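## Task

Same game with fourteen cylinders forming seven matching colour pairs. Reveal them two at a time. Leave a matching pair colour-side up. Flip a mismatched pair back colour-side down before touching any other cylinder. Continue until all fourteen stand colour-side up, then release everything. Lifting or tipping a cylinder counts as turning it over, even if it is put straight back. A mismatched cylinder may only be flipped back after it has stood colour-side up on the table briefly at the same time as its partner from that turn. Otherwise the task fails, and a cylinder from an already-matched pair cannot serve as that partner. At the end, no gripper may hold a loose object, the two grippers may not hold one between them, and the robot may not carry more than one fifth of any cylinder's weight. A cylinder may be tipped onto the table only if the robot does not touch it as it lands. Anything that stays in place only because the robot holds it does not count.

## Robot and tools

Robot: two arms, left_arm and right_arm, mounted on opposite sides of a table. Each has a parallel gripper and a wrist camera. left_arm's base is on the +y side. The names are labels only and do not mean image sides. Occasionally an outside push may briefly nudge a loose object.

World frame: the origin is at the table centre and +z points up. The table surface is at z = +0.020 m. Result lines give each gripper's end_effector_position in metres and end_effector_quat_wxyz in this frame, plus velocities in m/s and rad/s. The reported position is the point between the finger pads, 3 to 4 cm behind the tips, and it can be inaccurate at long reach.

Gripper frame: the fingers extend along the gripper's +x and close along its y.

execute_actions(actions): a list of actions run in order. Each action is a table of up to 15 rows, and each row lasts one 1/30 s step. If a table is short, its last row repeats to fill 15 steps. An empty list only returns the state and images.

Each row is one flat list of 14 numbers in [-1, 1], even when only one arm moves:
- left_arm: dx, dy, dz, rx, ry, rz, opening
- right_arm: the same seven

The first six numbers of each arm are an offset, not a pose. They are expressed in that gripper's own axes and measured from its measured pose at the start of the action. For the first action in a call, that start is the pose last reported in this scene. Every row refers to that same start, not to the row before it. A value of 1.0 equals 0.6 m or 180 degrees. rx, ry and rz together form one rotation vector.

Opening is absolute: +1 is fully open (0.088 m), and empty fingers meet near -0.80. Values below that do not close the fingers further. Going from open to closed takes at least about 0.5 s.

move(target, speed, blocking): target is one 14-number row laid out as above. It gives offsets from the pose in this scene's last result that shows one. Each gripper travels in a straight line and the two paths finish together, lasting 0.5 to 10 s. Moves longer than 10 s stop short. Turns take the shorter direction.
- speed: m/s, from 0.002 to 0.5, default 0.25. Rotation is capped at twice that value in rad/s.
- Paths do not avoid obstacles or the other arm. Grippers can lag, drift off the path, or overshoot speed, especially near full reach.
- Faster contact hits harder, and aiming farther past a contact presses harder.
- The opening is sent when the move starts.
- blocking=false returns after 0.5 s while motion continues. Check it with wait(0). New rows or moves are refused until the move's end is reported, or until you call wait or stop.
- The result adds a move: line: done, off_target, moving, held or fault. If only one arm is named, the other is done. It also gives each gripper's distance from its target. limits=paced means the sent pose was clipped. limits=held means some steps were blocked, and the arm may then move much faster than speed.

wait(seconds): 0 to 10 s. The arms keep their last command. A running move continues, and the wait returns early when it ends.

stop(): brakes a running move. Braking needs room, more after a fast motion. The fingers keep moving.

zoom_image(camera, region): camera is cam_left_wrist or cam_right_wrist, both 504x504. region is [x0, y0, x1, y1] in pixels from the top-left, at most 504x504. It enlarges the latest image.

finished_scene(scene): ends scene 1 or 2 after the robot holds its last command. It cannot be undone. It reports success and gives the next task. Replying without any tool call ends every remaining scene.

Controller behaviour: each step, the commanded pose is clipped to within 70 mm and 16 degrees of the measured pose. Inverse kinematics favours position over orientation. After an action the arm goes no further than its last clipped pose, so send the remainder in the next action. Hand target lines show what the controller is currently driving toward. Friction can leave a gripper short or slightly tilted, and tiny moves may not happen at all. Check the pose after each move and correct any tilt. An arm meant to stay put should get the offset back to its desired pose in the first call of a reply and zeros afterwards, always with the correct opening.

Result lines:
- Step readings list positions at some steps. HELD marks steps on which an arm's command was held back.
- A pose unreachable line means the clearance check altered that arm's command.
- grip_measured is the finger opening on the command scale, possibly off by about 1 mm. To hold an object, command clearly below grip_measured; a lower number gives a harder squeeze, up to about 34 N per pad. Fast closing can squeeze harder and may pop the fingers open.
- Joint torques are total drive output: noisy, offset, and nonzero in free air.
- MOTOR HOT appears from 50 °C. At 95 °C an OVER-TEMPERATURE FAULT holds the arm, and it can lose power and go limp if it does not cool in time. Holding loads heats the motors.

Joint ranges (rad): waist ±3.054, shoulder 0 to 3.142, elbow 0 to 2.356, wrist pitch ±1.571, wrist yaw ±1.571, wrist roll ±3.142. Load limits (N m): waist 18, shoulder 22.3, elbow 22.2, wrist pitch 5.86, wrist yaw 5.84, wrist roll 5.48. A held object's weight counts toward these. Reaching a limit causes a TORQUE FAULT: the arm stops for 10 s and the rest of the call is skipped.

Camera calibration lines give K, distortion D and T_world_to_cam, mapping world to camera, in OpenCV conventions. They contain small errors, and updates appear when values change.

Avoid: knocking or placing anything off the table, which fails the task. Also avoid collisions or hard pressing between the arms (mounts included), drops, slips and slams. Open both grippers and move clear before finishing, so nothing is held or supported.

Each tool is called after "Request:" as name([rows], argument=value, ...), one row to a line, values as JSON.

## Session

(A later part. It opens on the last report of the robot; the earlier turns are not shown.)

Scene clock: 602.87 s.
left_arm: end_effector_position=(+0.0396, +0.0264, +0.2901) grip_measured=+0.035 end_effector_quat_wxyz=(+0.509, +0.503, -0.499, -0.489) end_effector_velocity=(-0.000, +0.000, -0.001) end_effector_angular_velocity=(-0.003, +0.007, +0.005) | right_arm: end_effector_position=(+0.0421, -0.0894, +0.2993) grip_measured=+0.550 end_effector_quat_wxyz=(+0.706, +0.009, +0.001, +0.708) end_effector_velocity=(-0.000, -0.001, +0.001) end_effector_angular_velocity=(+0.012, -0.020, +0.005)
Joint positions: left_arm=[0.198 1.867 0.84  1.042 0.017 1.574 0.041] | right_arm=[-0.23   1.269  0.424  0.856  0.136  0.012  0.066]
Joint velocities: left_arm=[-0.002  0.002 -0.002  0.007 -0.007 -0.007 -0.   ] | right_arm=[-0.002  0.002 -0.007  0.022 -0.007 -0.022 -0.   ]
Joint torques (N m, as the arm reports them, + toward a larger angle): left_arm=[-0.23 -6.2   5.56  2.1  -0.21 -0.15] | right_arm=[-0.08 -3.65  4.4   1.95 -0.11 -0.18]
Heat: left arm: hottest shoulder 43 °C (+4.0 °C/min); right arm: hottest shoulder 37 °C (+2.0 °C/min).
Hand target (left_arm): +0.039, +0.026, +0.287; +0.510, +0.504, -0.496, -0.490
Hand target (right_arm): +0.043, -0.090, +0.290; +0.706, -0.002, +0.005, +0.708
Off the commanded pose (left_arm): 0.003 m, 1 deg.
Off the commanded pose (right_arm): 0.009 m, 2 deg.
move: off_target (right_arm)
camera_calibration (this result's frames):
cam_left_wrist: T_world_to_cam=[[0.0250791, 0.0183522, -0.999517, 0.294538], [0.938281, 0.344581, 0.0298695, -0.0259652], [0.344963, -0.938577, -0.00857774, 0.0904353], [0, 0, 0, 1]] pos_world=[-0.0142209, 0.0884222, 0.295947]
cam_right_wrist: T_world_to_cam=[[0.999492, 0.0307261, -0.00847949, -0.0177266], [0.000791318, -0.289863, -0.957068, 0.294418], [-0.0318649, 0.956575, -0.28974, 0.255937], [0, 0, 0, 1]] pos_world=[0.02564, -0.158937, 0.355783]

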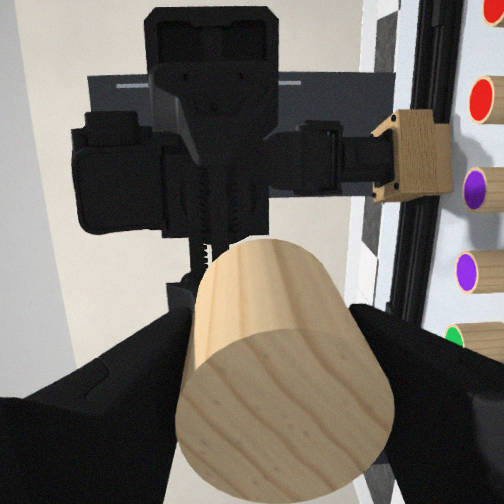

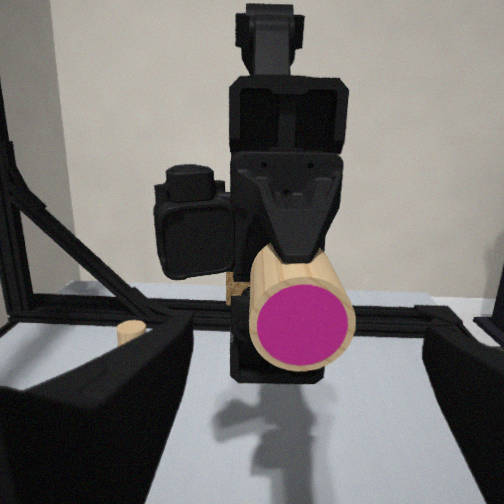

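Request:
move(target=[0,0,0,0,0,0,-0.25, 0.113,-0.002,-0.008,0,0.005,0,0.55], speed=0.15)

Request:
move(target=[0,0,0,0,0,0,-0.25, 0,0,0,0,0,0,-0.25])

Request:
move(target=[0,0,0,0,0,0,0.6, 0,0,0,0,0,0,-0.25])

Request:
move(target=[-0.1,0,0,0,0,0,0.6, 0,0,0,-0.005,0,0,-0.25])

Request:
move(target=[-0.40,-0.228,0.278,0,0,-0.5,0.6, -0.017,0.19,-0.29,0,0.503,0,-0.25], speed=0.4)

Scene clock: 607.67 s.
left_arm: end_effector_position=(+0.0394, +0.0264, +0.2896) grip_measured=+0.033 end_effector_quat_wxyz=(+0.508, +0.504, -0.498, -0.489) end_effector_velocity=(-0.002, +0.000, -0.005) end_effector_angular_velocity=(+0.022, +0.008, -0.010) | right_arm: end_effector_position=(+0.0428, -0.0250, +0.2950) grip_measured=+0.550 end_effector_quat_wxyz=(+0.707, +0.002, +0.006, +0.708) end_effector_velocity=(-0.000, +0.001, -0.007) end_effector_angular_velocity=(-0.027, -0.025, +0.005)
Joint positions: left_arm=[0.198 1.869 0.84  1.043 0.016 1.574 0.041] | right_arm=[-0.264  1.551  0.644  0.901  0.103  0.012  0.066]
Joint velocities: left_arm=[-0.002 -0.002 -0.002 -0.022  0.007 -0.007 -0.   ] | right_arm=[-0.002  0.007  0.002 -0.022 -0.007 -0.022 -0.   ]
Joint torques (N m, as the arm reports them, + toward a larger angle): left_arm=[-0.18 -7.03  5.92  1.7   0.03 -0.03] | right_arm=[-0.24 -5.44  7.42  1.95 -0.08  0.05]
Heat: left arm: hottest shoulder 43 °C (+4.1 °C/min); right arm: hottest shoulder 36 °C (+1.0 °C/min).
Hand target (left_arm): +0.039, +0.026, +0.290; +0.509, +0.503, -0.499, -0.489
Hand target (right_arm): +0.043, -0.022, +0.295; +0.707, +0.003, +0.006, +0.708
Off the commanded pose (left_arm): 0.001 m, 0 deg.
Off the commanded pose (right_arm): 0.003 m, 0 deg.
move: done
camera_calibration (this result's frames):
cam_left_wrist: T_world_to_cam=[[0.0250424, 0.0191139, -0.999504, 0.293993], [0.938282, 0.344558, 0.0300977, -0.0258849], [0.344963, -0.93857, -0.00930566, 0.0906639], [0, 0, 0, 1]] pos_world=[-0.0143506, 0.0883939, 0.29547]
cam_right_wrist: T_world_to_cam=[[0.999522, 0.0302203, -0.00649022, -0.0209704], [0.00306213, -0.305756, -0.952105, 0.307007], [-0.0307573, 0.95163, -0.305703, 0.197633], [0, 0, 0, 1]] pos_world=[0.0260989, -0.0935709, 0.352584]

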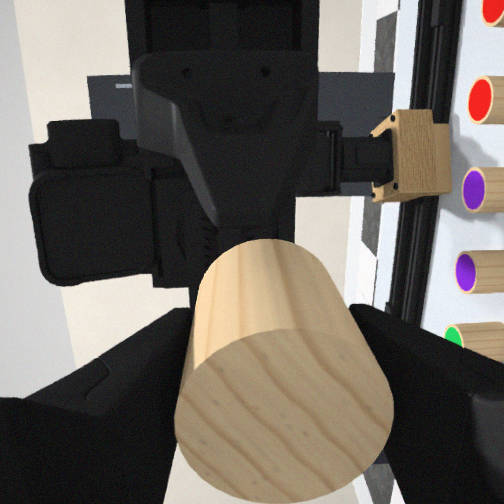

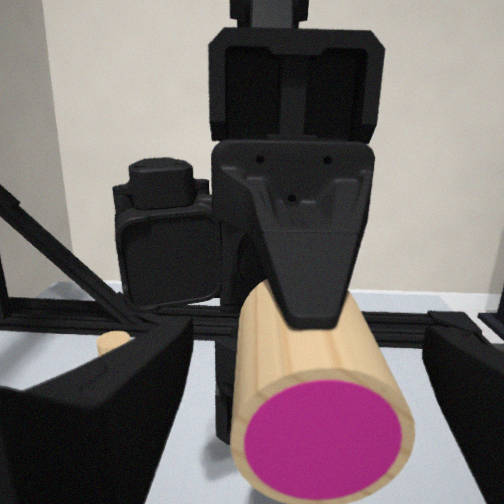

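Scene clock: 608.17 s.
left_arm: end_effector_position=(+0.0394, +0.0264, +0.2895) grip_measured=+0.033 end_effector_quat_wxyz=(+0.508, +0.504, -0.498, -0.489) end_effector_velocity=(-0.003, +0.000, -0.004) end_effector_angular_velocity=(+0.012, +0.008, -0.000) | right_arm: end_effector_position=(+0.0428, -0.0250, +0.2951) grip_measured=+0.026 end_effector_quat_wxyz=(+0.707, +0.002, +0.006, +0.708) end_effector_velocity=(+0.002, -0.000, -0.002) end_effector_angular_velocity=(-0.007, -0.008, +0.000)
Joint positions: left_arm=[0.198 1.869 0.84  1.042 0.016 1.574 0.041] | right_arm=[-0.264  1.551  0.644  0.901  0.103  0.011  0.04 ]
Joint velocities: left_arm=[-0.007  0.002 -0.002 -0.007 -0.007 -0.007 -0.   ] | right_arm=[-0.007 -0.002 -0.002 -0.007 -0.007 -0.007 -0.001]
Joint torques (N m, as the arm reports them, + toward a larger angle): left_arm=[-0.01 -7.05  5.9   1.78  0.   -0.03] | right_arm=[ 0.11 -6.48  6.03  1.83  0.    0.02]
Heat: left arm: hottest shoulder 43 °C (+4.0 °C/min); right arm: hottest shoulder 36 °C (+1.0 °C/min).
Hand target (left_arm): +0.040, +0.026, +0.290; +0.509, +0.504, -0.498, -0.489
Hand target (right_arm): +0.043, -0.025, +0.295; +0.707, +0.002, +0.006, +0.708
Off the commanded pose (left_arm): 0.000 m, 0 deg.
Off the commanded pose (right_arm): 0.000 m, 0 deg.
move: done
camera_calibration (this result's frames):
cam_left_wrist: T_world_to_cam=[[0.0250269, 0.0194949, -0.999497, 0.293898], [0.938283, 0.344547, 0.0302144, -0.0259155], [0.344962, -0.938567, -0.00966877, 0.0907671], [0, 0, 0, 1]] pos_world=[-0.0143505, 0.0883905, 0.295411]
cam_right_wrist: T_world_to_cam=[[0.999526, 0.0302268, -0.00575587, -0.0211865], [0.00375202, -0.305394, -0.952219, 0.307099], [-0.0305403, 0.951746, -0.305363, 0.197552], [0, 0, 0, 1]] pos_world=[0.0260575, -0.0935924, 0.352628]

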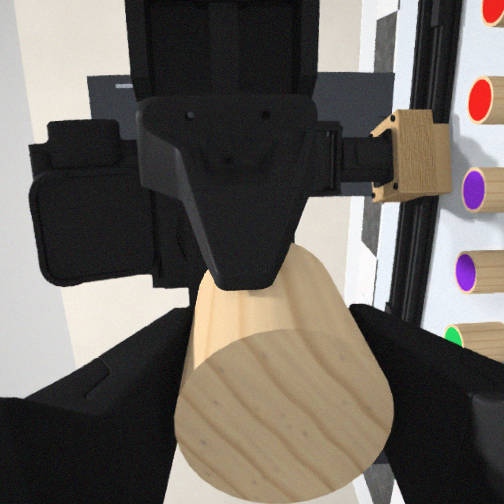

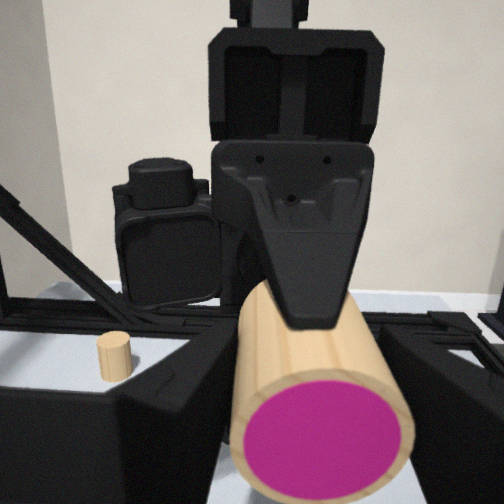

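Scene clock: 608.83 s.
left_arm: end_effector_position=(+0.0394, +0.0264, +0.2895) grip_measured=+0.598 end_effector_quat_wxyz=(+0.508, +0.504, -0.498, -0.489) end_effector_velocity=(-0.002, +0.000, -0.001) end_effector_angular_velocity=(-0.003, +0.007, -0.010) | right_arm: end_effector_position=(+0.0428, -0.0250, +0.2951) grip_measured=+0.025 end_effector_quat_wxyz=(+0.707, +0.002, +0.006, +0.708) end_effector_velocity=(-0.000, -0.001, +0.004) end_effector_angular_velocity=(+0.012, -0.006, +0.015)
Joint positions: left_arm=[0.198 1.869 0.84  1.042 0.016 1.575 0.068] | right_arm=[-0.264  1.551  0.644  0.901  0.103  0.011  0.04 ]
Joint velocities: left_arm=[-0.002  0.002 -0.002  0.007  0.007 -0.007  0.001] | right_arm=[-0.007 -0.007 -0.002  0.007 -0.022 -0.007 -0.   ]
Joint torques (N m, as the arm reports them, + toward a larger angle): left_arm=[-0.03 -6.98  5.91  1.73  0.03 -0.01] | right_arm=[ 0.06 -6.49  6.09  1.85  0.   -0.01]
Heat: left arm: hottest shoulder 43 °C (+4.0 °C/min); right arm: hottest shoulder 36 °C (+1.0 °C/min).
Hand target (left_arm): +0.039, +0.026, +0.289; +0.508, +0.504, -0.498, -0.489
Hand target (right_arm): +0.043, -0.025, +0.295; +0.707, +0.002, +0.006, +0.708
Off the commanded pose (left_arm): 0.000 m, 0 deg.
Off the commanded pose (right_arm): 0.000 m, 0 deg.
move: done
camera_calibration (this result's frames):
cam_left_wrist: T_world_to_cam=[[0.0254079, 0.0195043, -0.999487, 0.29388], [0.938269, 0.344551, 0.0305754, -0.0260196], [0.344971, -0.938565, -0.00954596, 0.0907311], [0, 0, 0, 1]] pos_world=[-0.0143531, 0.0883902, 0.295391]
cam_right_wrist: T_world_to_cam=[[0.999526, 0.0302268, -0.00575587, -0.0211865], [0.00375202, -0.305394, -0.952219, 0.307099], [-0.0305403, 0.951746, -0.305363, 0.197552], [0, 0, 0, 1]] pos_world=[0.0260575, -0.0935924, 0.352628]

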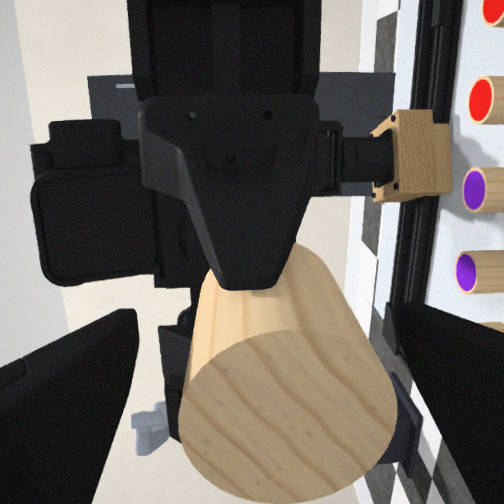

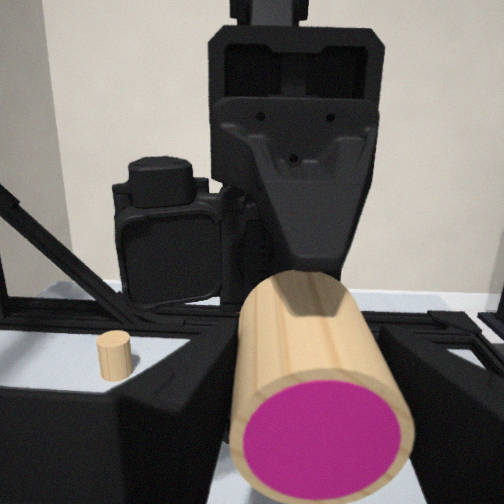

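Scene clock: 609.73 s.
left_arm: end_effector_position=(+0.0371, +0.0840, +0.2858) grip_measured=+0.600 end_effector_quat_wxyz=(+0.506, +0.506, -0.496, -0.492) end_effector_velocity=(+0.002, +0.003, -0.001) end_effector_angular_velocity=(+0.007, +0.008, +0.010) | right_arm: end_effector_position=(+0.0428, -0.0250, +0.2951) grip_measured=+0.024 end_effector_quat_wxyz=(+0.707, -0.001, +0.002, +0.708) end_effector_velocity=(+0.000, -0.001, +0.002) end_effector_angular_velocity=(+0.007, +0.008, -0.005)
Joint positions: left_arm=[0.198 1.693 0.597 1.101 0.016 1.575 0.068] | right_arm=[-0.264  1.551  0.644  0.901  0.103  0.002  0.04 ]
Joint velocities: left_arm=[ 0.002 -0.012 -0.012 -0.007 -0.007 -0.007 -0.   ] | right_arm=[ 0.002 -0.002 -0.002  0.007  0.007  0.007 -0.   ]
Joint torques (N m, as the arm reports them, + toward a larger angle): left_arm=[ 0.22 -6.67  4.93  2.03  0.08 -0.05] | right_arm=[ 0.08 -6.5   6.08  1.86  0.   -0.18]
Heat: left arm: hottest shoulder 43 °C (+4.0 °C/min); right arm: hottest shoulder 36 °C (+1.0 °C/min).
Hand target (left_arm): +0.038, +0.086, +0.289; +0.508, +0.504, -0.498, -0.489
Hand target (right_arm): +0.043, -0.025, +0.295; +0.707, -0.004, +0.000, +0.708
Off the commanded pose (left_arm): 0.004 m, 0 deg.
Off the commanded pose (right_arm): 0.000 m, 0 deg.
move: done
camera_calibration (this result's frames):
cam_left_wrist: T_world_to_cam=[[0.025066, 0.0278847, -0.999297, 0.288441], [0.93828, 0.344284, 0.0331425, -0.0442669], [0.344966, -0.938451, -0.0175339, 0.147859], [0, 0, 0, 1]] pos_world=[-0.0167015, 0.145955, 0.292298]
cam_right_wrist: T_world_to_cam=[[0.999536, 0.0302753, 0.00339551, -0.023886], [0.0124844, -0.305383, -0.952148, 0.306705], [-0.0277896, 0.951748, -0.30562, 0.19751], [0, 0, 0, 1]] pos_world=[0.0255346, -0.0935939, 0.352472]

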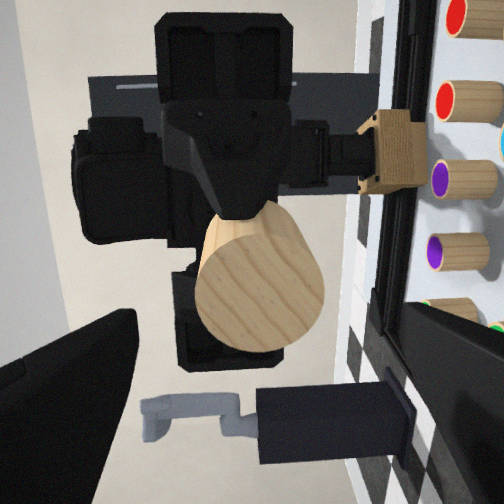

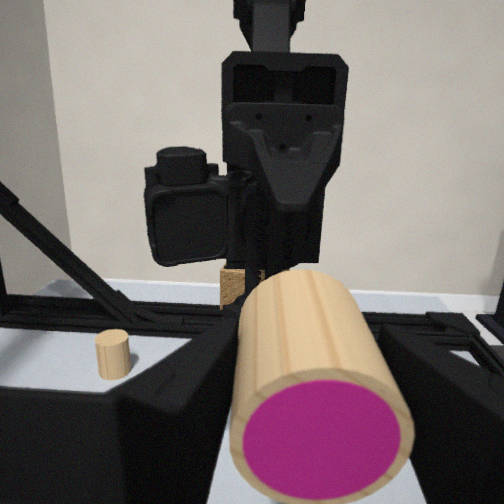

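Scene clock: 612.40 s.
left_arm: end_effector_position=(-0.1338, +0.3191, +0.1465) grip_measured=+0.600 end_effector_quat_wxyz=(+0.012, +0.707, +0.010, -0.707) end_effector_velocity=(+0.000, +0.003, +0.000) end_effector_angular_velocity=(+0.010, +0.001, +0.005) | right_arm: end_effector_position=(-0.0685, -0.0370, +0.1245) grip_measured=+0.023 end_effector_quat_wxyz=(+0.501, -0.503, +0.500, +0.497) end_effector_velocity=(+0.004, -0.004, -0.005) end_effector_angular_velocity=(-0.033, -0.003, +0.015)
Joint positions: left_arm=[-0.504  1.598  0.897 -0.867 -0.001  0.879  0.068] | right_arm=[-0.042  2.289  1.873 -1.161  0.004  0.328  0.04 ]
Joint velocities: left_arm=[-0.002 -0.002 -0.002 -0.007  0.007 -0.007 -0.   ] | right_arm=[-0.007  0.012  0.002 -0.022 -0.007 -0.022 -0.   ]
Joint torques (N m, as the arm reports them, + toward a larger angle): left_arm=[-0.28 -4.16  6.48  0.06  0.26 -0.11] | right_arm=[ 0.21 -9.41  7.19 -0.06 -0.11  0.16]
Heat: left arm: hottest shoulder 42 °C (+3.0 °C/min); right arm: hottest shoulder 37 °C (+2.0 °C/min).
Hand target (left_arm): -0.136, +0.318, +0.147; +0.011, +0.705, +0.012, -0.709
Hand target (right_arm): -0.070, -0.036, +0.120; +0.499, -0.504, +0.504, +0.493
Off the commanded pose (left_arm): 0.001 m, 0 deg.
Off the commanded pose (right_arm): 0.004 m, 1 deg.
move: done
camera_calibration (this result's frames):
cam_left_wrist: T_world_to_cam=[[-0.00897255, 0.999524, 0.0295078, -0.318446], [0.947259, -0.000957367, 0.320466, 0.109046], [0.320342, 0.0308269, -0.9468, 0.248585], [0, 0, 0, 1]] pos_world=[-0.185784, 0.310736, 0.209811]
cam_right_wrist: T_world_to_cam=[[0.999736, 0.00347043, -0.0227234, 0.0905106], [0.0102466, -0.952173, 0.305386, -0.03863], [-0.0205768, -0.305538, -0.951957, 0.188201], [0, 0, 0, 1]] pos_world=[-0.0862183, 0.020406, 0.193013]

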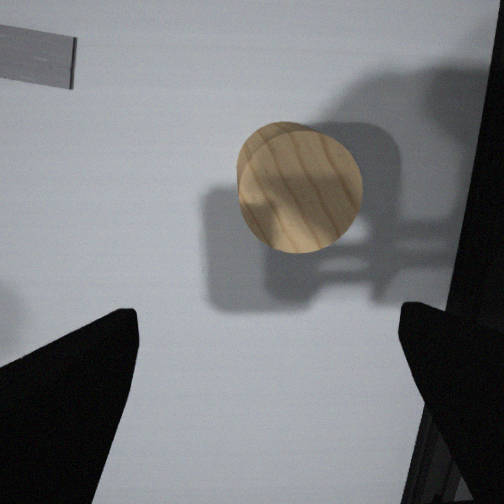

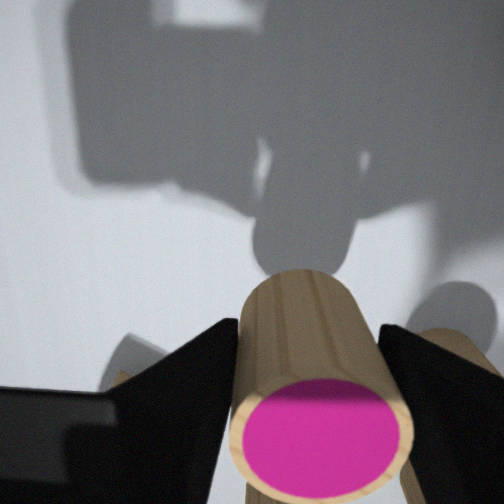

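Shift L: +Y 14 mm, −X 27 mm while R places.

Request:
move(target=[0,-0.026,0.046,0,0,0,0.6, 0.078,0.004,0.004,0,0,0,-0.25], speed=0.1)

Request:
move(target=[0,0,0,0,0,0,0.6, 0,0,0,0,0,0,0.4])

Request:
move(target=[0,0,0,0,0,0,0.5, -0.1,0,0,0,0,0,0.4])

Scene clock: 614.80 s.
left_arm: end_effector_position=(-0.1593, +0.3354, +0.1457) grip_measured=+0.600 end_effector_quat_wxyz=(+0.011, +0.707, +0.010, -0.707) end_effector_velocity=(-0.003, -0.001, +0.001) end_effector_angular_velocity=(-0.004, +0.014, +0.005) | right_arm: end_effector_position=(-0.0708, -0.0307, +0.0876) grip_measured=+0.023 end_effector_quat_wxyz=(+0.504, -0.495, +0.496, +0.504) end_effector_velocity=(-0.001, +0.002, +0.003) end_effector_angular_velocity=(+0.009, +0.011, +0.005)
Joint positions: left_arm=[-0.621  1.619  0.915 -0.867 -0.001  0.764  0.068] | right_arm=[-0.042  2.333  1.798 -1.018  0.004  0.328  0.04 ]
Joint velocities: left_arm=[-0.002 -0.002  0.002  0.007  0.007 -0.007 -0.   ] | right_arm=[-0.002 -0.007 -0.002  0.007 -0.007 -0.007 -0.   ]
Joint torques (N m, as the arm reports them, + toward a larger angle): left_arm=[-0.31 -4.16  6.52  0.19  0.03 -0.09] | right_arm=[ 0.33 -9.86  4.05  0.33  0.03  0.07]
Heat: left arm: hottest shoulder 42 °C (+3.0 °C/min); right arm: hottest shoulder 37 °C (+1.0 °C/min).
Hand target (left_arm): -0.162, +0.334, +0.146; +0.011, +0.707, +0.010, -0.707
Hand target (right_arm): -0.071, -0.035, +0.078; +0.501, -0.503, +0.500, +0.497
Off the commanded pose (left_arm): 0.003 m, 0 deg.
Off the commanded pose (right_arm): 0.011 m, 1 deg.
move: off_target (right_arm)
camera_calibration (this result's frames):
cam_left_wrist: T_world_to_cam=[[-0.00787597, 0.999456, 0.0320349, -0.335018], [0.94676, -0.00285787, 0.321929, 0.133774], [0.321845, 0.0328648, -0.946222, 0.25494], [0, 0, 0, 1]] pos_world=[-0.211341, 0.326839, 0.208896]
cam_right_wrist: T_world_to_cam=[[0.99952, 0.00407725, -0.0307084, 0.0927206], [0.0126262, -0.958842, 0.283659, -0.0194882], [-0.028288, -0.28391, -0.958433, 0.155637], [0, 0, 0, 1]] pos_world=[-0.0880274, 0.0251229, 0.157543]

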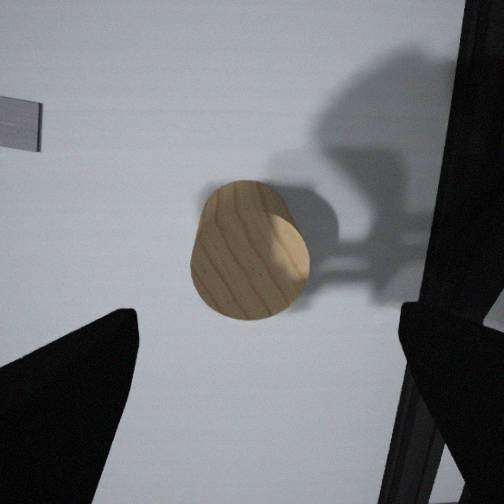

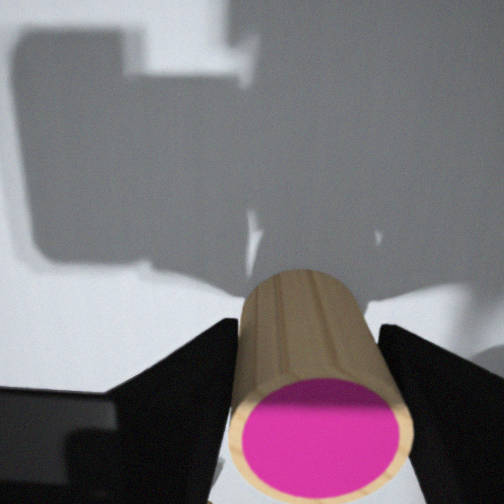

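Scene clock: 615.43 s.
left_arm: end_effector_position=(-0.1593, +0.3354, +0.1457) grip_measured=+0.600 end_effector_quat_wxyz=(+0.011, +0.707, +0.010, -0.707) end_effector_velocity=(+0.001, -0.002, +0.000) end_effector_angular_velocity=(-0.010, -0.000, +0.010) | right_arm: end_effector_position=(-0.0709, -0.0306, +0.0876) grip_measured=+0.398 end_effector_quat_wxyz=(+0.504, -0.495, +0.496, +0.505) end_effector_velocity=(+0.003, -0.001, +0.000) end_effector_angular_velocity=(-0.005, -0.009, +0.005)
Joint positions: left_arm=[-0.621  1.619  0.915 -0.867 -0.001  0.764  0.068] | right_arm=[-0.042  2.333  1.798 -1.018  0.004  0.328  0.059]
Joint velocities: left_arm=[ 0.002 -0.002 -0.002  0.007 -0.007 -0.007 -0.   ] | right_arm=[-0.002 -0.002 -0.002 -0.007  0.007 -0.007  0.001]
Joint torques (N m, as the arm reports them, + toward a larger angle): left_arm=[ 0.04 -4.78  5.48  0.27  0.02  0.03] | right_arm=[  0.02 -11.51   5.44   0.12   0.    -0.02]
Heat: left arm: hottest shoulder 42 °C (+2.0 °C/min); right arm: hottest shoulder 37 °C (+1.0 °C/min).
Hand target (left_arm): -0.159, +0.335, +0.146; +0.010, +0.707, +0.010, -0.707
Hand target (right_arm): -0.071, -0.031, +0.088; +0.504, -0.495, +0.496, +0.504
Off the commanded pose (left_arm): 0.000 m, 0 deg.
Off the commanded pose (right_arm): 0.000 m, 0 deg.
move: done
camera_calibration (this result's frames):
cam_left_wrist: T_world_to_cam=[[-0.00787597, 0.999456, 0.0320349, -0.335018], [0.94676, -0.00285787, 0.321929, 0.133774], [0.321845, 0.0328648, -0.946222, 0.25494], [0, 0, 0, 1]] pos_world=[-0.211341, 0.326839, 0.208896]
cam_right_wrist: T_world_to_cam=[[0.999516, 0.00408837, -0.0308293, 0.0927577], [0.0126609, -0.958945, 0.283311, -0.0193829], [-0.0284054, -0.283564, -0.958532, 0.155671], [0, 0, 0, 1]] pos_world=[-0.0880455, 0.0251764, 0.157567]

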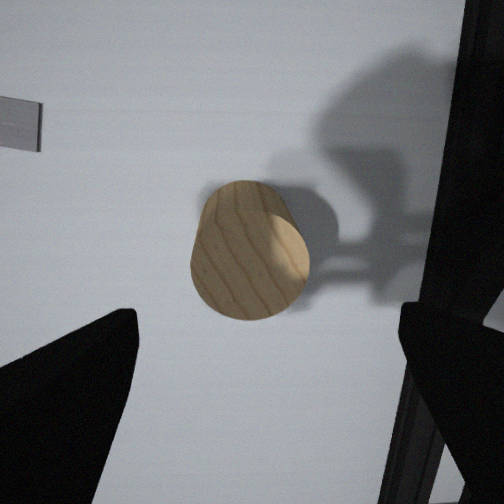

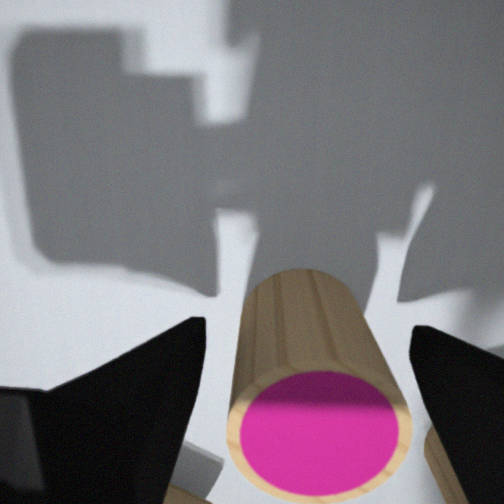

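Scene clock: 616.30 s.
left_arm: end_effector_position=(-0.1593, +0.3354, +0.1457) grip_measured=+0.500 end_effector_quat_wxyz=(+0.011, +0.707, +0.010, -0.707) end_effector_velocity=(-0.001, -0.000, +0.000) end_effector_angular_velocity=(-0.000, +0.010, +0.024) | right_arm: end_effector_position=(-0.0699, -0.0336, +0.1435) grip_measured=+0.400 end_effector_quat_wxyz=(+0.503, -0.498, +0.498, +0.501) end_effector_velocity=(-0.003, +0.003, +0.007) end_effector_angular_velocity=(+0.014, +0.012, +0.010)
Joint positions: left_arm=[-0.621  1.619  0.915 -0.867 -0.001  0.764  0.064] | right_arm=[-0.042  2.281  1.934 -1.218  0.004  0.328  0.059]
Joint velocities: left_arm=[ 0.002 -0.002 -0.002  0.007  0.007 -0.022 -0.   ] | right_arm=[ 0.002 -0.002  0.022 -0.007 -0.007 -0.007 -0.   ]
Joint torques (N m, as the arm reports them, + toward a larger angle): left_arm=[-0.02 -4.92  5.42  0.25  0.02  0.  ] | right_arm=[  0.1  -11.7    7.06  -0.06   0.01   0.  ]
Heat: left arm: hottest shoulder 42 °C (+2.0 °C/min); right arm: hottest shoulder 38 °C (+2.0 °C/min).
Hand target (left_arm): -0.159, +0.335, +0.146; +0.011, +0.707, +0.010, -0.707
Hand target (right_arm): -0.071, -0.031, +0.148; +0.504, -0.495, +0.496, +0.505
Off the commanded pose (left_arm): 0.000 m, 0 deg.
Off the commanded pose (right_arm): 0.005 m, 1 deg.
move: done
camera_calibration (this result's frames):
cam_left_wrist: T_world_to_cam=[[-0.00787597, 0.999456, 0.0320349, -0.335018], [0.94676, -0.00285787, 0.321929, 0.133774], [0.321845, 0.0328648, -0.946222, 0.25494], [0, 0, 0, 1]] pos_world=[-0.211341, 0.326839, 0.208896]
cam_right_wrist: T_world_to_cam=[[0.99962, 0.00378373, -0.0273213, 0.0929738], [0.0116371, -0.955923, 0.293386, -0.0394929], [-0.025007, -0.293592, -0.955604, 0.207855], [0, 0, 0, 1]] pos_world=[-0.087281, 0.0229207, 0.212754]

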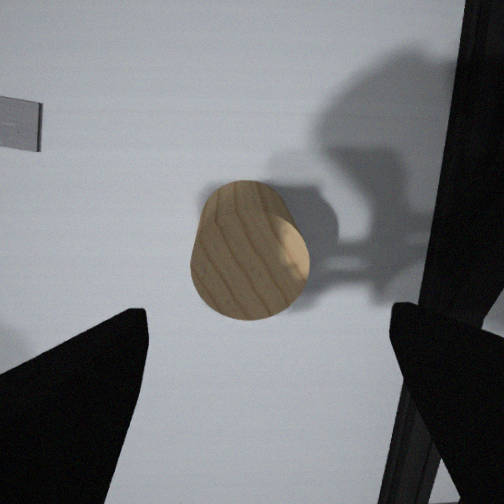

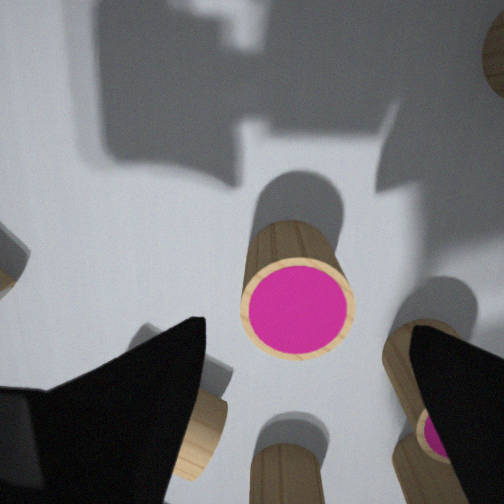

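Request:
move(target=[0.123,0.002,0.004,0,0,0,0.5, 0,0,0,0,0,0,0.55], speed=0.1)

Request:
move(target=[0,0,0,0,0,0,-0.25, 0,0,0,0,0,0,0.55])

Request:
move(target=[-0.15,0,0,0,0,0,-0.25, 0,0,0,0,0,0,0.55])

Request:
move(target=[-0.218,0.527,-0.323,0,0,0.505,-0.25, -0.24,-0.188,-0.092,0,-0.491,0,0.55], speed=0.4)

Scene clock: 620.63 s.
left_arm: end_effector_position=(-0.1622, +0.3324, +0.0748) grip_measured=+0.500 end_effector_quat_wxyz=(+0.013, +0.705, +0.008, -0.709) end_effector_velocity=(+0.002, +0.003, -0.002) end_effector_angular_velocity=(+0.007, -0.017, +0.000) | right_arm: end_effector_position=(-0.0699, -0.0336, +0.1438) grip_measured=+0.550 end_effector_quat_wxyz=(+0.503, -0.498, +0.498, +0.501) end_effector_velocity=(+0.004, -0.005, -0.002) end_effector_angular_velocity=(-0.028, -0.002, +0.015)
Joint positions: left_arm=[-0.621  1.804  0.786 -0.545 -0.001  0.764  0.063] | right_arm=[-0.042  2.281  1.936 -1.219  0.004  0.328  0.066]
Joint velocities: left_arm=[-0.007  0.007 -0.002 -0.007 -0.007 -0.007  0.   ] | right_arm=[-0.007  0.002 -0.002 -0.022 -0.007 -0.022 -0.   ]
Joint torques (N m, as the arm reports them, + toward a larger angle): left_arm=[-0.21 -4.44  4.03  0.51  0.04 -0.04] | right_arm=[  0.01 -11.41   5.53   0.2    0.02  -0.01]
Heat: left arm: hottest shoulder 41 °C (+1.0 °C/min); right arm: hottest shoulder 40 °C (+4.0 °C/min).
Hand target (left_arm): -0.161, +0.334, +0.072; +0.011, +0.707, +0.010, -0.707
Hand target (right_arm): -0.070, -0.034, +0.143; +0.503, -0.498, +0.498, +0.501
Off the commanded pose (left_arm): 0.003 m, 0 deg.
Off the commanded pose (right_arm): 0.000 m, 0 deg.
move: done
camera_calibration (this result's frames):
cam_left_wrist: T_world_to_cam=[[-0.00770483, 0.99963, 0.0261024, -0.329359], [0.948638, -0.000949018, 0.316361, 0.15947], [0.316268, 0.0271992, -0.94828, 0.190039], [0, 0, 0, 1]] pos_world=[-0.21392, 0.324219, 0.138358]
cam_right_wrist: T_world_to_cam=[[0.99962, 0.00378373, -0.0273213, 0.0929971], [0.0116371, -0.955923, 0.293386, -0.0395683], [-0.025007, -0.293592, -0.955604, 0.208232], [0, 0, 0, 1]] pos_world=[-0.0872941, 0.0229591, 0.213137]

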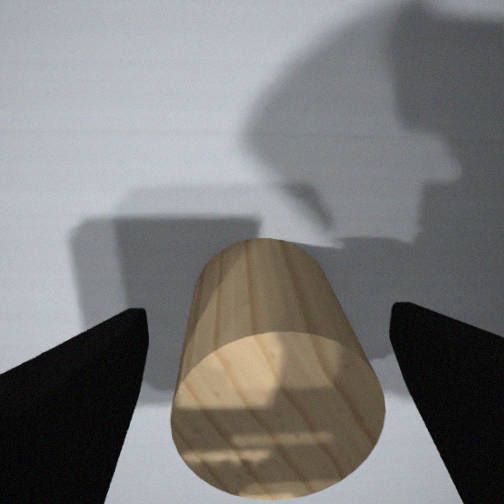

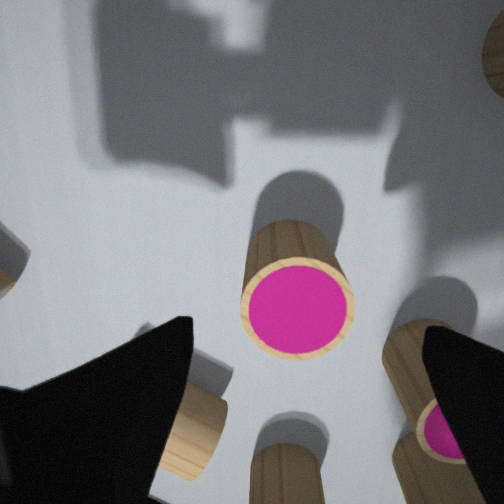

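Scene clock: 621.13 s.
left_arm: end_effector_position=(-0.1621, +0.3325, +0.0748) grip_measured=+0.034 end_effector_quat_wxyz=(+0.012, +0.705, +0.008, -0.709) end_effector_velocity=(+0.002, +0.001, +0.000) end_effector_angular_velocity=(+0.000, -0.010, +0.020) | right_arm: end_effector_position=(-0.0699, -0.0336, +0.1438) grip_measured=+0.550 end_effector_quat_wxyz=(+0.503, -0.498, +0.498, +0.501) end_effector_velocity=(+0.001, -0.002, +0.000) end_effector_angular_velocity=(-0.009, +0.005, +0.005)
Joint positions: left_arm=[-0.621  1.804  0.786 -0.546 -0.001  0.764  0.041] | right_arm=[-0.042  2.281  1.936 -1.219  0.004  0.328  0.066]
Joint velocities: left_arm=[-0.002 -0.002 -0.002 -0.007 -0.007 -0.022  0.   ] | right_arm=[-0.002 -0.002 -0.002 -0.007 -0.007 -0.007 -0.   ]
Joint torques (N m, as the arm reports them, + toward a larger angle): left_arm=[-0.05 -5.22  4.48  0.3   0.   -0.01] | right_arm=[  0.06 -11.39   5.7    0.1    0.01  -0.01]
Heat: left arm: hottest shoulder 41 °C (+0.0 °C/min); right arm: hottest shoulder 40 °C (+4.0 °C/min).
Hand target (left_arm): -0.162, +0.332, +0.075; +0.013, +0.705, +0.008, -0.709
Hand target (right_arm): -0.070, -0.034, +0.144; +0.503, -0.498, +0.498, +0.501
Off the commanded pose (left_arm): 0.000 m, 0 deg.
Off the commanded pose (right_arm): 0.000 m, 0 deg.
move: done
camera_calibration (this result's frames):
cam_left_wrist: T_world_to_cam=[[-0.00771894, 0.999615, 0.0266418, -0.329515], [0.948469, -0.00112117, 0.316868, 0.159351], [0.316776, 0.0277148, -0.948095, 0.189895], [0, 0, 0, 1]] pos_world=[-0.213837, 0.324304, 0.138324]
cam_right_wrist: T_world_to_cam=[[0.99962, 0.00378373, -0.0273213, 0.0929971], [0.0116371, -0.955923, 0.293386, -0.0395683], [-0.025007, -0.293592, -0.955604, 0.208232], [0, 0, 0, 1]] pos_world=[-0.0872941, 0.0229591, 0.213137]

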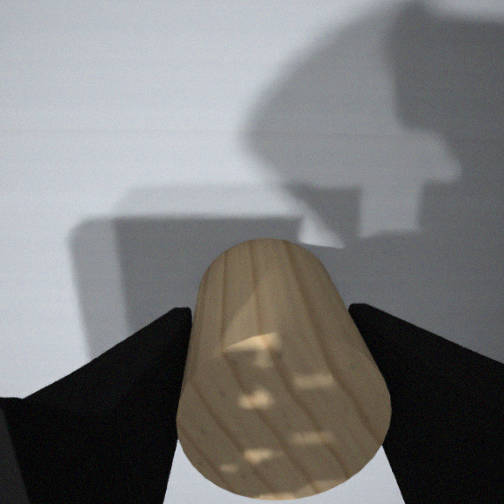

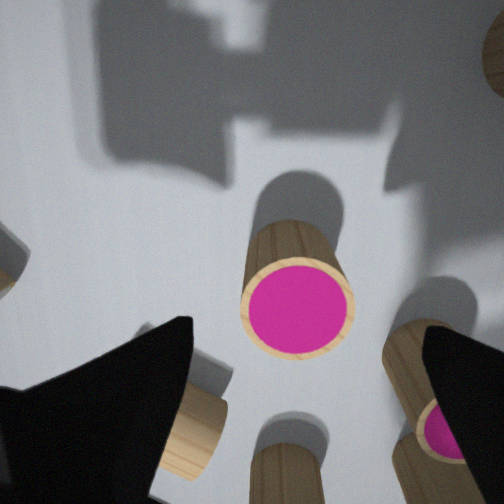

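Scene clock: 622.03 s.
left_arm: end_effector_position=(-0.1597, +0.3350, +0.1591) grip_measured=+0.034 end_effector_quat_wxyz=(+0.008, +0.710, +0.013, -0.704) end_effector_velocity=(+0.004, -0.000, +0.005) end_effector_angular_velocity=(-0.003, -0.028, +0.019) | right_arm: end_effector_position=(-0.0699, -0.0336, +0.1438) grip_measured=+0.550 end_effector_quat_wxyz=(+0.503, -0.498, +0.498, +0.501) end_effector_velocity=(-0.001, -0.003, -0.002) end_effector_angular_velocity=(-0.019, +0.017, -0.010)
Joint positions: left_arm=[-0.621  1.607  0.961 -0.936 -0.001  0.764  0.041] | right_arm=[-0.042  2.281  1.936 -1.219  0.004  0.328  0.066]
Joint velocities: left_arm=[-0.002 -0.002  0.017 -0.037 -0.022 -0.022 -0.   ] | right_arm=[-0.002  0.002 -0.002 -0.007 -0.022  0.007 -0.   ]
Joint torques (N m, as the arm reports them, + toward a larger angle): left_arm=[-0.34 -6.01  6.67  0.    0.07 -0.05] | right_arm=[  0.07 -11.42   5.66   0.09  -0.01  -0.02]
Heat: left arm: hottest shoulder 41 °C (+0.0 °C/min); right arm: hottest shoulder 40 °C (+5.1 °C/min).
Hand target (left_arm): -0.162, +0.333, +0.165; +0.012, +0.705, +0.008, -0.709
Hand target (right_arm): -0.070, -0.034, +0.144; +0.503, -0.498, +0.498, +0.501
Off the commanded pose (left_arm): 0.006 m, 1 deg.
Off the commanded pose (right_arm): 0.000 m, 0 deg.
move: done
camera_calibration (this result's frames):
cam_left_wrist: T_world_to_cam=[[-0.00815491, 0.999172, 0.0398515, -0.336267], [0.944233, -0.00542483, 0.329234, 0.1291], [0.329177, 0.040314, -0.943407, 0.26599], [0, 0, 0, 1]] pos_world=[-0.212201, 0.325966, 0.221834]
cam_right_wrist: T_world_to_cam=[[0.99962, 0.00378373, -0.0273213, 0.0929971], [0.0116371, -0.955923, 0.293386, -0.0395683], [-0.025007, -0.293592, -0.955604, 0.208232], [0, 0, 0, 1]] pos_world=[-0.0872941, 0.0229591, 0.213137]

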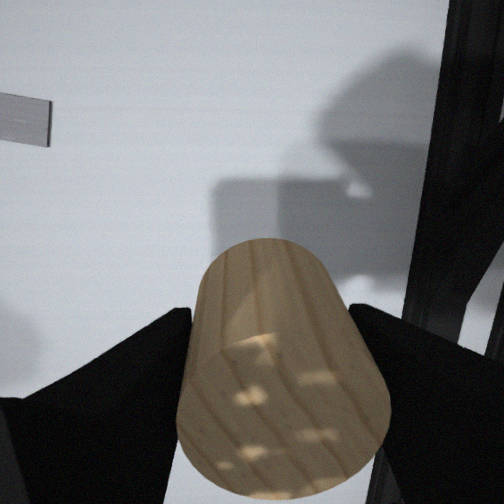

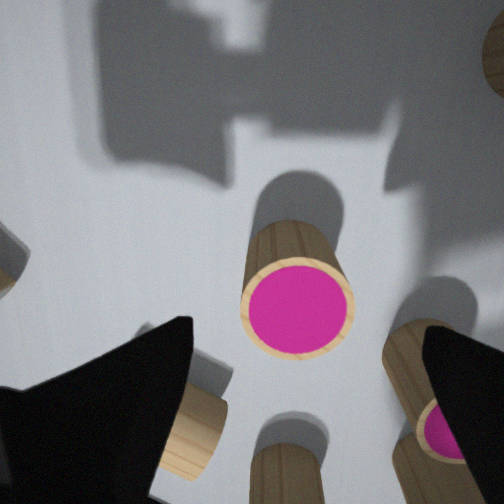

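Scene clock: 624.67 s.
left_arm: end_effector_position=(+0.0400, +0.0267, +0.2905) grip_measured=+0.033 end_effector_quat_wxyz=(+0.503, +0.509, -0.499, -0.488) end_effector_velocity=(+0.002, -0.001, -0.001) end_effector_angular_velocity=(-0.003, +0.022, +0.010) | right_arm: end_effector_position=(+0.0424, -0.0885, +0.2972) grip_measured=+0.550 end_effector_quat_wxyz=(+0.705, +0.005, +0.005, +0.709) end_effector_velocity=(-0.000, -0.001, -0.002) end_effector_angular_velocity=(-0.002, -0.008, +0.005)
Joint positions: left_arm=[0.199 1.859 0.842 1.022 0.016 1.588 0.041] | right_arm=[-0.235  1.272  0.427  0.845  0.128  0.015  0.066]
Joint velocities: left_arm=[ 0.002  0.007  0.002  0.007 -0.007 -0.022 -0.001] | right_arm=[-0.002  0.002 -0.007  0.007 -0.007 -0.007 -0.   ]
Joint torques (N m, as the arm reports them, + toward a larger angle): left_arm=[ 0.11 -6.24  7.13  2.11  0.2  -0.02] | right_arm=[-0.25 -3.51  4.78  1.99 -0.11 -0.18]
Heat: left arm: hottest shoulder 41 °C (+0.0 °C/min); right arm: hottest shoulder 40 °C (+5.0 °C/min).
Hand target (left_arm): +0.040, +0.024, +0.293; +0.504, +0.506, -0.503, -0.486
Hand target (right_arm): +0.043, -0.090, +0.288; +0.705, -0.005, +0.009, +0.709
Off the commanded pose (left_arm): 0.004 m, 1 deg.
Off the commanded pose (right_arm): 0.010 m, 2 deg.
move: off_target (right_arm)
camera_calibration (this result's frames):
cam_left_wrist: T_world_to_cam=[[0.0379864, 0.0282465, -0.998879, 0.293958], [0.937354, 0.345406, 0.0454141, -0.0309721], [0.346302, -0.938028, -0.0133563, 0.0918808], [0, 0, 0, 1]] pos_world=[-0.0139531, 0.0885814, 0.296262]
cam_right_wrist: T_world_to_cam=[[0.999356, 0.034456, -0.0100022, -0.017289], [0.000794905, -0.299975, -0.953947, 0.29087], [-0.0358696, 0.953325, -0.299809, 0.257351], [0, 0, 0, 1]] pos_world=[0.0262777, -0.15749, 0.354458]

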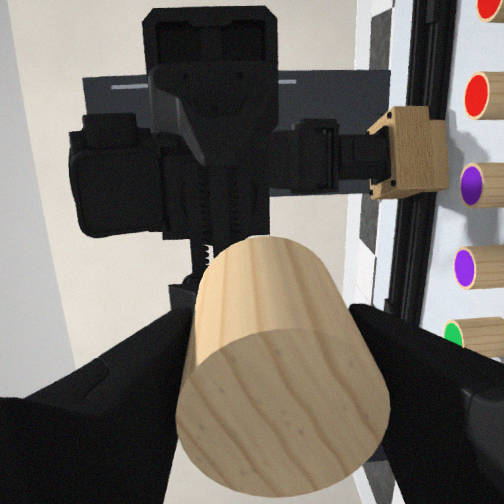

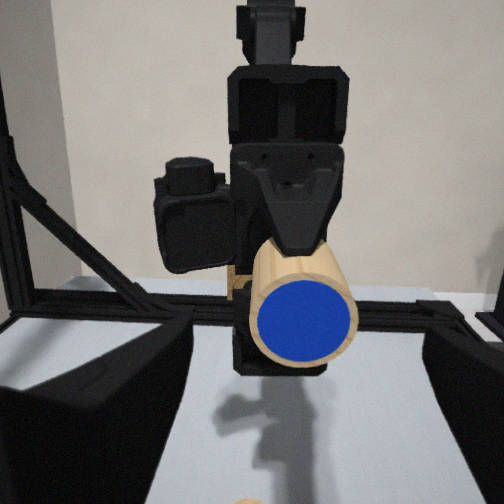

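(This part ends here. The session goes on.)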